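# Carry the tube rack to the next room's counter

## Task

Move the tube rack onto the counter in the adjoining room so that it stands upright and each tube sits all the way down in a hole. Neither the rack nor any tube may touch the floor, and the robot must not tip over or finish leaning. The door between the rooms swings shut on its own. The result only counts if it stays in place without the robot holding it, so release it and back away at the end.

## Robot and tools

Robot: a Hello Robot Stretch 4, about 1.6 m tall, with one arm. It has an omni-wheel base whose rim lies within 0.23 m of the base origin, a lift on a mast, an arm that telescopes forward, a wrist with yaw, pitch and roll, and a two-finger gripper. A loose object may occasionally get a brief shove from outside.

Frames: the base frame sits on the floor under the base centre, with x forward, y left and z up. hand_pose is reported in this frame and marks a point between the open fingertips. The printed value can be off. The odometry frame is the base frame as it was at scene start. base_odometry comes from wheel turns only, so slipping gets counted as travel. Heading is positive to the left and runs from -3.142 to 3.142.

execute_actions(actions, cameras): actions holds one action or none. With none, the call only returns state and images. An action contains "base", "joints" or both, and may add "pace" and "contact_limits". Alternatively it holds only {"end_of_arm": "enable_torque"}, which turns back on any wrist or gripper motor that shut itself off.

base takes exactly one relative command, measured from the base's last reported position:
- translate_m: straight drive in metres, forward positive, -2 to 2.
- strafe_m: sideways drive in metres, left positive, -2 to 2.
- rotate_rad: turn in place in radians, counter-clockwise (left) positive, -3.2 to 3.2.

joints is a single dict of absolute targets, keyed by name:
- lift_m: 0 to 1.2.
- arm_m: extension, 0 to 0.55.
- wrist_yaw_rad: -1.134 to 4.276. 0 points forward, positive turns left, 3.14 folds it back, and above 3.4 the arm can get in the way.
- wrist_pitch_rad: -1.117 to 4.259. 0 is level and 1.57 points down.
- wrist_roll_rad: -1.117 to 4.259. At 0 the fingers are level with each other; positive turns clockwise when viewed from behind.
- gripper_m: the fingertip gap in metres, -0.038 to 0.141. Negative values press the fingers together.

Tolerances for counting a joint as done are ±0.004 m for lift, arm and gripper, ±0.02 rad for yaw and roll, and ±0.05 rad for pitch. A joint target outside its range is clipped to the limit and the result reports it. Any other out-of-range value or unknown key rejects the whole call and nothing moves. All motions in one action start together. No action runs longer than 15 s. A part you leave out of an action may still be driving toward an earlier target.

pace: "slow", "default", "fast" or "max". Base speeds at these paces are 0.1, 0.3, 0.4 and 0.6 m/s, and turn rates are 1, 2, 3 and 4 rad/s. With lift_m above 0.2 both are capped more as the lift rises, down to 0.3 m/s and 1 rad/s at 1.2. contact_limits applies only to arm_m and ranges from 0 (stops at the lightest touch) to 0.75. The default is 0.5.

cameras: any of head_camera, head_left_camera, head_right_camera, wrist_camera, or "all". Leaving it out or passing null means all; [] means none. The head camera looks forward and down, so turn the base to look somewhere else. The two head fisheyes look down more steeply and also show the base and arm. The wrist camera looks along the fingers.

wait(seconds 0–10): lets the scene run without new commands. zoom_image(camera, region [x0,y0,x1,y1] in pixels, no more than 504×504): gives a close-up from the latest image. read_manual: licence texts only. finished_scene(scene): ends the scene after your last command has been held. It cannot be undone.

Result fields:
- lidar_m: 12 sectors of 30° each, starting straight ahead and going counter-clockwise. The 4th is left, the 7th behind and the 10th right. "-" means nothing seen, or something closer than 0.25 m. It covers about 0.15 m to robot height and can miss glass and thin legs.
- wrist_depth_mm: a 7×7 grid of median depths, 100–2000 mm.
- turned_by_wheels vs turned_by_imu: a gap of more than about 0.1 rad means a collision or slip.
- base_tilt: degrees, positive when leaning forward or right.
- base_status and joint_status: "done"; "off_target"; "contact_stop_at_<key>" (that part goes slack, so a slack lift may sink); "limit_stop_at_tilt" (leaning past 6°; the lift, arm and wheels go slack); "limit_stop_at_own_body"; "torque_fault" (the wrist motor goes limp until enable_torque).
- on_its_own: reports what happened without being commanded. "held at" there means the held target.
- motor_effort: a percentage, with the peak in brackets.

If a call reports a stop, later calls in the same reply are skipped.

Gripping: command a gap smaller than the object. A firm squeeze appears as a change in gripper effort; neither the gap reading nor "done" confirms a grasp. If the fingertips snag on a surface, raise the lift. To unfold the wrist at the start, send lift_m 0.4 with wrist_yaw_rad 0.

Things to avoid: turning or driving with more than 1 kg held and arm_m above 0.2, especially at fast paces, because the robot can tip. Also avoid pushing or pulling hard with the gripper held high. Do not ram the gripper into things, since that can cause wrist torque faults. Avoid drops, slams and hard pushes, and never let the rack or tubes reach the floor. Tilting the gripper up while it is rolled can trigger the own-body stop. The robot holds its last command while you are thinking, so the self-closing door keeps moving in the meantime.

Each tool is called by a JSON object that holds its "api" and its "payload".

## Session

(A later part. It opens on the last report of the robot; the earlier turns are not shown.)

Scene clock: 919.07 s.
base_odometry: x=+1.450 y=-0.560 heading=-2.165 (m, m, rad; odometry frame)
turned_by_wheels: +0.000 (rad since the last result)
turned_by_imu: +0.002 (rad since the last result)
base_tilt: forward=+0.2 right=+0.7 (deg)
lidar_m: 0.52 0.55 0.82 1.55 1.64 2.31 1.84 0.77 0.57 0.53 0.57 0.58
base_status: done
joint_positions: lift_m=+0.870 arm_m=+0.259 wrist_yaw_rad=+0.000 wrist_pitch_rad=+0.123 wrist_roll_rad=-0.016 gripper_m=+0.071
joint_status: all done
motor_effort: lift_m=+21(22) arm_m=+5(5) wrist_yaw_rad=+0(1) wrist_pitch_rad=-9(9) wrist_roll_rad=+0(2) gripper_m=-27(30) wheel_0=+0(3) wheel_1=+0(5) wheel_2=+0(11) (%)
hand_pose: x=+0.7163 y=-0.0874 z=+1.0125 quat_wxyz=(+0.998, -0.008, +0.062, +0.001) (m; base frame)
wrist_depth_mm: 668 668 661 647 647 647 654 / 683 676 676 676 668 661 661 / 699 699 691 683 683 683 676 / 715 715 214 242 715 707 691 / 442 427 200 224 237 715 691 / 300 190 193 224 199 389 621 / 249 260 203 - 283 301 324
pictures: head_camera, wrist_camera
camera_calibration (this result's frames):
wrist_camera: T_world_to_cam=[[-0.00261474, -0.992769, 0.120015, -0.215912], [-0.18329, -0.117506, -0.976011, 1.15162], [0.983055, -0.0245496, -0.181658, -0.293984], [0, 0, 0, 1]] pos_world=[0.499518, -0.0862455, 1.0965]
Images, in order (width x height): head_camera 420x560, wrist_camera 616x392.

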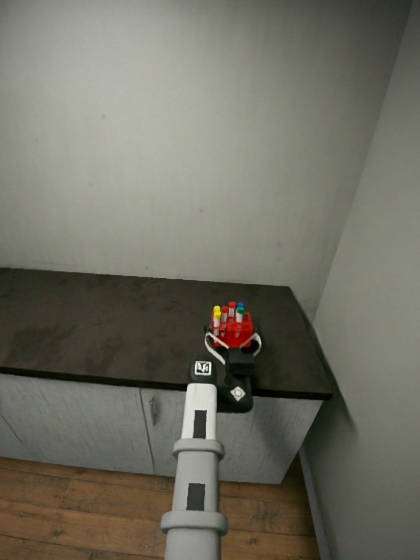

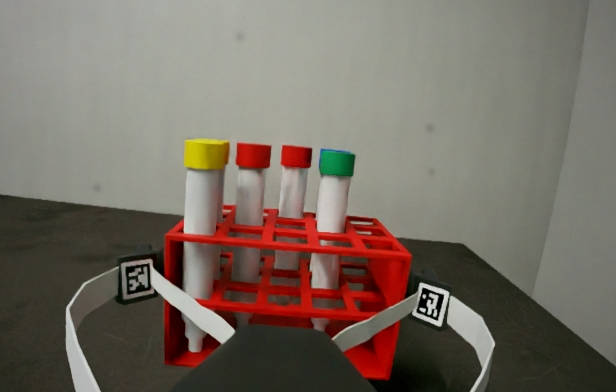

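{"api": "execute_actions", "payload": {"actions": [{"joints": {"lift_m": 0.815}, "pace": "slow"}], "cameras": ["wrist_camera"]}}

Scene clock: 934.60 s.
base_odometry: x=+1.450 y=-0.560 heading=-2.165 (m, m, rad; odometry frame)
turned_by_wheels: +0.000 (rad since the last result)
turned_by_imu: +0.002 (rad since the last result)
base_tilt: forward=+0.3 right=+0.7 (deg)
lidar_m: 0.53 0.56 0.82 1.54 1.63 2.31 1.83 0.78 0.53 0.53 0.57 0.57
base_status: not commanded
joint_positions: lift_m=+0.815 arm_m=+0.259 wrist_yaw_rad=+0.000 wrist_pitch_rad=+0.117 wrist_roll_rad=-0.016 gripper_m=+0.071
joint_status: all done
motor_effort: lift_m=+14(20) arm_m=+6(6) wrist_yaw_rad=+1(0) wrist_pitch_rad=+8(10) wrist_roll_rad=+0(0) gripper_m=-25(28) wheel_0=+0(0) wheel_1=-1(1) wheel_2=-1(0) (%)
hand_pose: x=+0.7165 y=-0.0874 z=+0.9599 quat_wxyz=(+0.998, -0.008, +0.059, +0.000) (m; base frame)
wrist_depth_mm: 668 661 661 654 654 647 647 / 691 683 676 676 668 661 668 / 707 699 691 683 683 676 683 / 535 585 213 240 699 699 691 / 324 315 196 223 234 477 668 / 217 214 195 222 198 289 315 / 183 192 202 - 217 222 238
pictures: wrist_camera
camera_calibration (this result's frames):
wrist_camera: T_world_to_cam=[[-0.0035981, -0.992768, 0.119994, -0.208939], [-0.17732, -0.11746, -0.977119, 1.09706], [0.984147, -0.0247931, -0.175615, -0.310343], [0, 0, 0, 1]] pos_world=[0.499201, -0.0862628, 1.04252]
Images, in order (width x height): wrist_camera 616x392.

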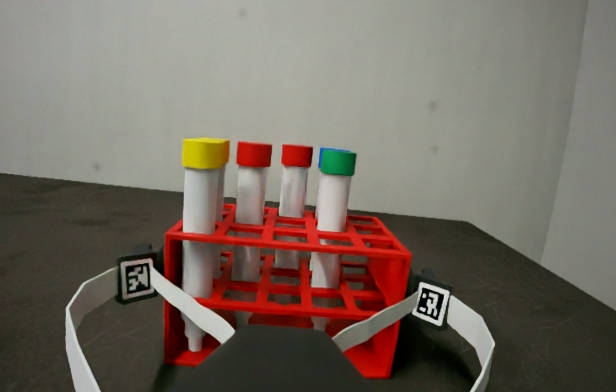

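{"api": "execute_actions", "payload": {"actions": [{"joints": {"gripper_m": 0.141}, "pace": "slow"}], "cameras": ["head_camera", "wrist_camera"]}}

Scene clock: 944.83 s.
base_odometry: x=+1.450 y=-0.560 heading=-2.165 (m, m, rad; odometry frame)
turned_by_wheels: +0.000 (rad since the last result)
turned_by_imu: +0.002 (rad since the last result)
base_tilt: forward=+0.3 right=+0.7 (deg)
lidar_m: 0.53 0.57 0.79 1.55 1.65 2.28 1.81 0.73 0.56 0.51 0.57 0.58
base_status: not commanded
joint_positions: lift_m=+0.815 arm_m=+0.259 wrist_yaw_rad=+0.000 wrist_pitch_rad=+0.122 wrist_roll_rad=-0.016 gripper_m=+0.141
joint_status: all done
motor_effort: lift_m=+15(16) arm_m=+5(5) wrist_yaw_rad=+2(1) wrist_pitch_rad=-6(12) wrist_roll_rad=+1(2) gripper_m=-3(28) wheel_0=+0(0) wheel_1=-1(1) wheel_2=+0(0) (%)
hand_pose: x=+0.7163 y=-0.0875 z=+0.9584 quat_wxyz=(+0.998, -0.008, +0.061, +0.000) (m; base frame)
wrist_depth_mm: 661 668 654 654 647 647 640 / 683 676 676 676 668 668 661 / 699 707 683 676 683 691 683 / 504 559 220 249 707 707 691 / 314 279 211 237 260 455 668 / 225 227 212 214 218 291 303 / 181 189 202 - 213 216 231
pictures: head_camera, wrist_camera
camera_calibration (this result's frames):
wrist_camera: T_world_to_cam=[[-0.00330438, -0.992767, 0.12001, -0.209064], [-0.181675, -0.117417, -0.976323, 1.098], [0.983353, -0.0250288, -0.179973, -0.305698], [0, 0, 0, 1]] pos_world=[0.499397, -0.0862794, 1.04208]
Images, in order (width x height): head_camera 420x560, wrist_camera 616x392.

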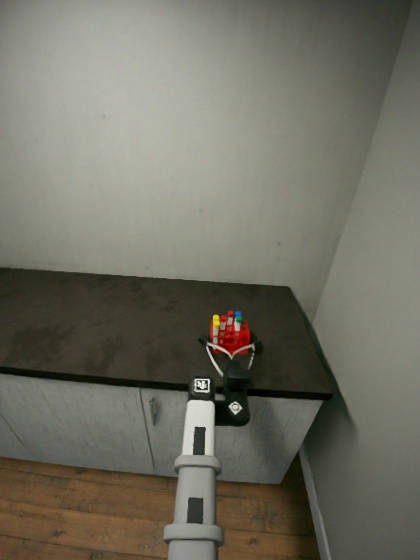

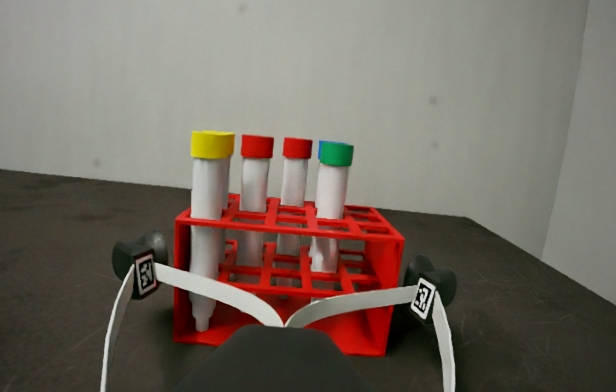

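{"api": "execute_actions", "payload": {"actions": [{"joints": {"arm_m": 0.13}, "pace": "slow"}], "cameras": ["head_camera", "wrist_camera"]}}

{"api": "zoom_image", "payload": {"camera": "wrist_camera", "region": [200, 100, 400, 300]}}

Scene clock: 951.63 s.
base_odometry: x=+1.450 y=-0.560 heading=-2.165 (m, m, rad; odometry frame)
turned_by_wheels: +0.000 (rad since the last result)
turned_by_imu: +0.002 (rad since the last result)
base_tilt: forward=+0.2 right=+0.8 (deg)
lidar_m: 0.51 0.56 0.84 1.54 1.63 2.32 1.79 0.76 0.56 0.54 0.58 0.58
base_status: not commanded
joint_positions: lift_m=+0.815 arm_m=+0.131 wrist_yaw_rad=+0.000 wrist_pitch_rad=+0.122 wrist_roll_rad=-0.016 gripper_m=+0.141
joint_status: all done
motor_effort: lift_m=+15(15) arm_m=-5(6) wrist_yaw_rad=+1(1) wrist_pitch_rad=-6(6) wrist_roll_rad=+1(0) gripper_m=+1(1) wheel_0=+0(0) wheel_1=-1(1) wheel_2=+0(0) (%)
hand_pose: x=+0.5882 y=-0.0874 z=+0.9584 quat_wxyz=(+0.998, -0.008, +0.061, +0.000) (m; base frame)
wrist_depth_mm: 788 778 788 778 768 759 750 / 809 798 798 788 788 778 723 / 820 820 820 798 809 798 715 / 512 559 535 379 820 820 699 / 314 283 342 357 415 459 654 / 226 228 236 255 247 293 304 / 211 209 209 - 220 218 232
pictures: head_camera, wrist_camera
camera_calibration (this result's frames):
wrist_camera: T_world_to_cam=[[-0.00302713, -0.992768, 0.12001, -0.209571], [-0.181854, -0.117463, -0.976285, 1.07475], [0.983321, -0.0247797, -0.180183, -0.179559], [0, 0, 0, 1]] pos_world=[0.371376, -0.0862618, 1.04206]
Images, in order (width x height): head_camera 420x560, wrist_camera 616x392.

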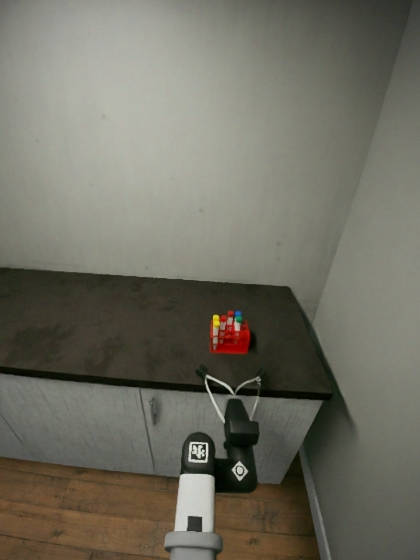

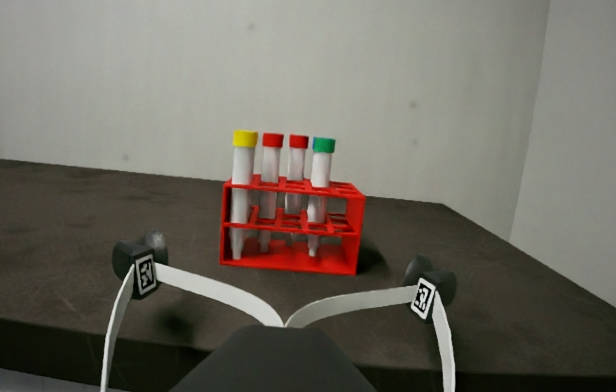

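Region (200, 100, 400, 300) of wrist_camera's 616x392 image, scaled by 2.520.

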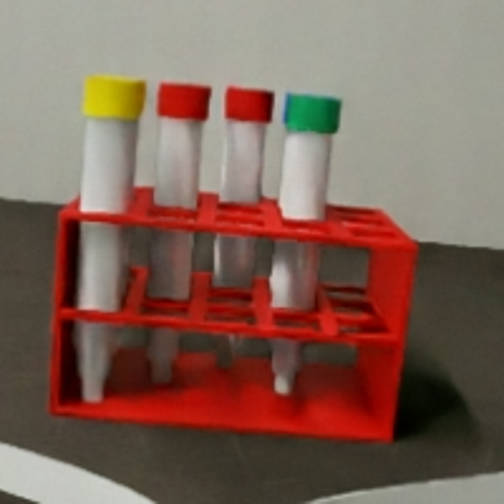

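{"api": "execute_actions", "payload": {"actions": []}}

Scene clock: 963.90 s.
base_odometry: x=+1.450 y=-0.560 heading=-2.165 (m, m, rad; odometry frame)
turned_by_wheels: +0.000 (rad since the last result)
turned_by_imu: +0.001 (rad since the last result)
base_tilt: forward=+0.2 right=+0.7 (deg)
lidar_m: 0.55 0.57 0.82 1.54 1.63 2.32 1.84 0.76 0.54 0.52 0.58 0.56
base_status: not commanded
joint_positions: lift_m=+0.815 arm_m=+0.131 wrist_yaw_rad=+0.000 wrist_pitch_rad=+0.122 wrist_roll_rad=-0.016 gripper_m=+0.141
joint_status: all done
motor_effort: lift_m=+15(15) arm_m=-6(6) wrist_yaw_rad=+0(1) wrist_pitch_rad=-6(6) wrist_roll_rad=+4(0) gripper_m=+1(1) wheel_0=+0(0) wheel_1=-1(1) wheel_2=+0(0) (%)
hand_pose: x=+0.5882 y=-0.0874 z=+0.9584 quat_wxyz=(+0.998, -0.008, +0.061, +0.000) (m; base frame)
wrist_depth_mm: 788 788 778 768 768 759 750 / 798 788 798 798 788 778 723 / 831 831 820 809 809 809 715 / 508 559 530 379 820 820 691 / 314 282 342 357 415 452 661 / 226 228 236 256 247 291 304 / 211 210 210 - 220 218 232
pictures: head_camera, head_left_camera, head_right_camera, wrist_camera
camera_calibration (this result's frames):
wrist_camera: T_world_to_cam=[[-0.00302714, -0.992768, 0.12001, -0.209571], [-0.181854, -0.117463, -0.976285, 1.07475], [0.983321, -0.0247797, -0.180183, -0.179558], [0, 0, 0, 1]] pos_world=[0.371376, -0.0862618, 1.04206]
Images, in order (width x height): head_camera 420x560, head_left_camera 420x672, head_right_camera 420x672, wrist_camera 616x392.

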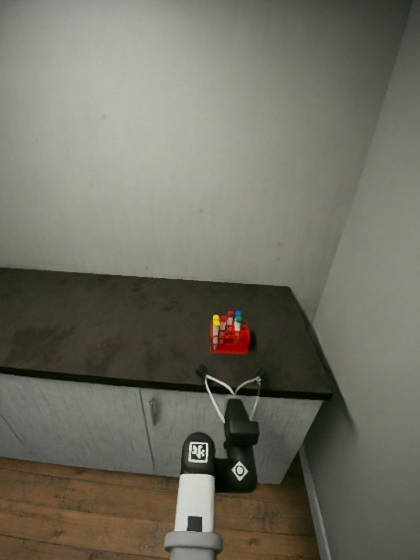

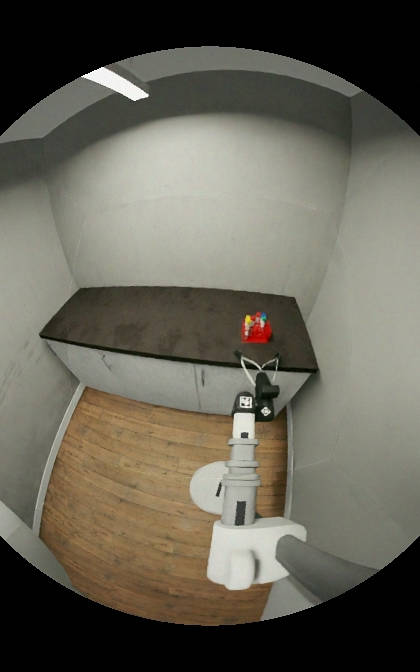

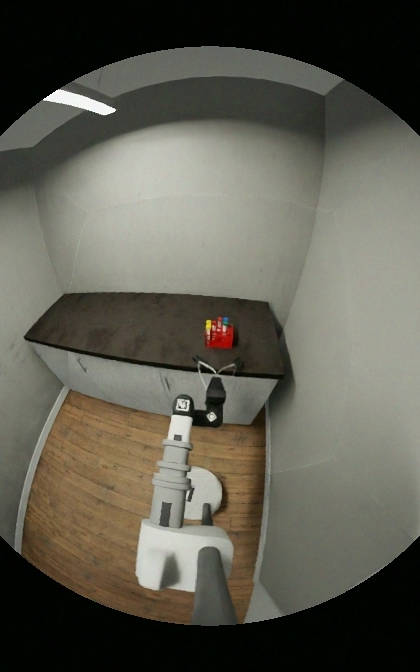

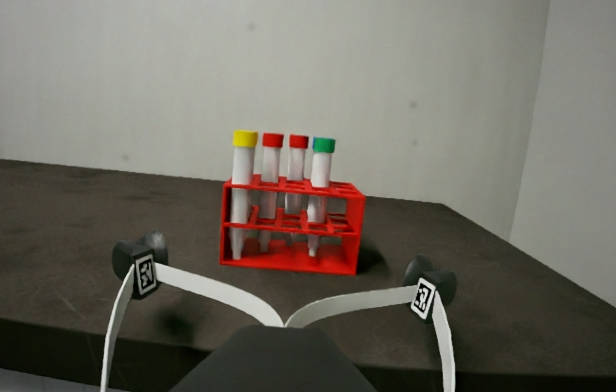

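{"api": "zoom_image", "payload": {"camera": "wrist_camera", "region": [200, 110, 390, 290]}}

{"api": "zoom_image", "payload": {"camera": "head_camera", "region": [190, 295, 280, 365]}}

Region (200, 110, 390, 290) of wrist_camera's 616x392 image, scaled by 2.653; it fills the top 477 rows of this view, and the rest is white.

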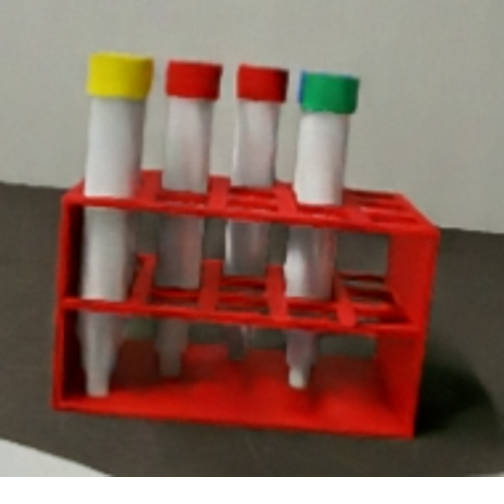

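Region (190, 295, 280, 365) of head_camera's 420x560 image, scaled by 5.600, with more detail than that image has.

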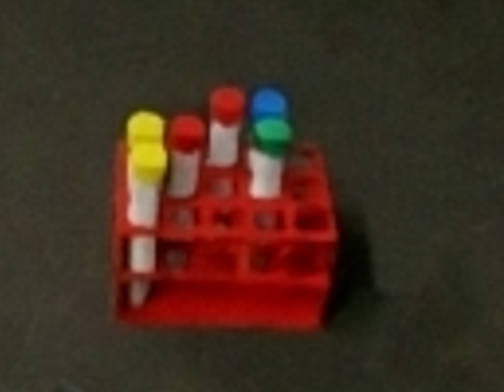

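{"api": "execute_actions", "payload": {"actions": [{"base": {"translate_m": -0.35}, "joints": {"arm_m": 0.0}, "pace": "fast"}]}}

Scene clock: 983.23 s.
base_odometry: x=+1.646 y=-0.270 heading=-2.165 (m, m, rad; odometry frame)
turned_by_wheels: +0.000 (rad since the last result)
turned_by_imu: +0.002 (rad since the last result)
base_tilt: forward=+0.2 right=+0.8 (deg)
lidar_m: 0.88 0.94 1.31 1.55 1.66 2.26 1.78 0.72 0.55 0.52 0.57 0.80
base_status: done
joint_positions: lift_m=+0.815 arm_m=+0.002 wrist_yaw_rad=+0.000 wrist_pitch_rad=+0.122 wrist_roll_rad=-0.016 gripper_m=+0.141
joint_status: all done
motor_effort: lift_m=+16(16) arm_m=-6(6) wrist_yaw_rad=+1(0) wrist_pitch_rad=-5(6) wrist_roll_rad=+1(1) gripper_m=+4(1) wheel_0=+0(0) wheel_1=+1(4) wheel_2=+0(9) (%)
hand_pose: x=+0.4590 y=-0.0874 z=+0.9582 quat_wxyz=(+0.998, -0.008, +0.061, +0.000) (m; base frame)
wrist_depth_mm: 1229 1229 1205 1205 1205 1025 723 / 1255 1255 1229 1229 1229 1008 699 / 1281 1281 1281 1255 1281 976 683 / 699 699 699 723 831 946 661 / 723 715 715 715 715 878 647 / 750 732 732 723 723 842 627 / 759 768 759 - 759 798 627
pictures: head_camera, head_left_camera, head_right_camera, wrist_camera
camera_calibration (this result's frames):
wrist_camera: T_world_to_cam=[[-0.0030848, -0.992768, 0.120011, -0.209945], [-0.182117, -0.117447, -0.976237, 1.05117], [0.983272, -0.0248676, -0.180438, -0.0522249], [0, 0, 0, 1]] pos_world=[0.242141, -0.086268, 1.04197]
Images, in order (width x height): head_camera 420x560, head_left_camera 420x672, head_right_camera 420x672, wrist_camera 616x392.

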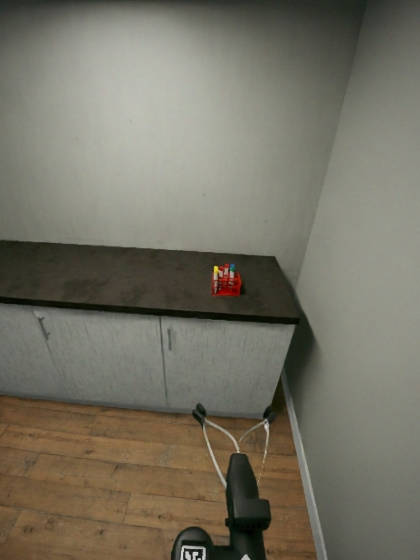

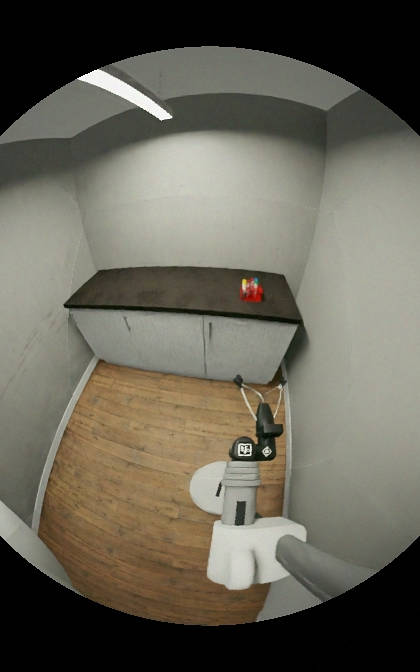

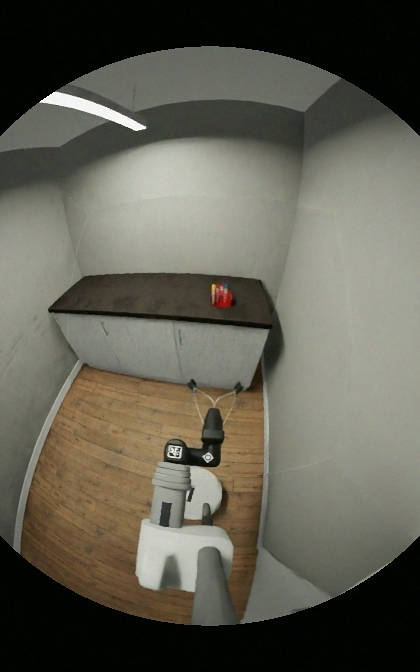

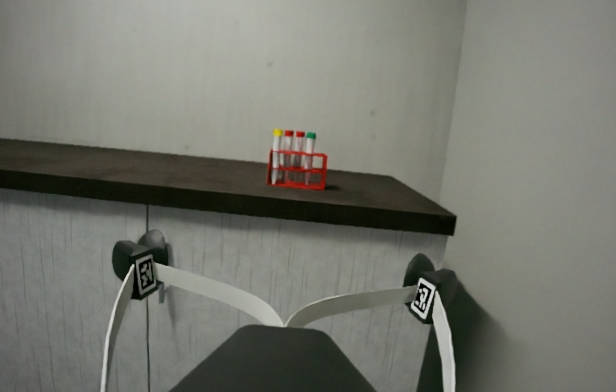

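{"api": "zoom_image", "payload": {"camera": "wrist_camera", "region": [255, 120, 345, 195]}}

Region (255, 120, 345, 195) of wrist_camera's 616x392 image, scaled by 5.600.

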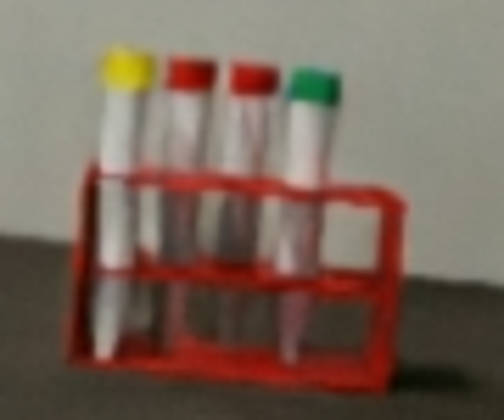

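{"api": "finished_scene", "payload": {"scene": 1}}

The scene is finished: the task was done.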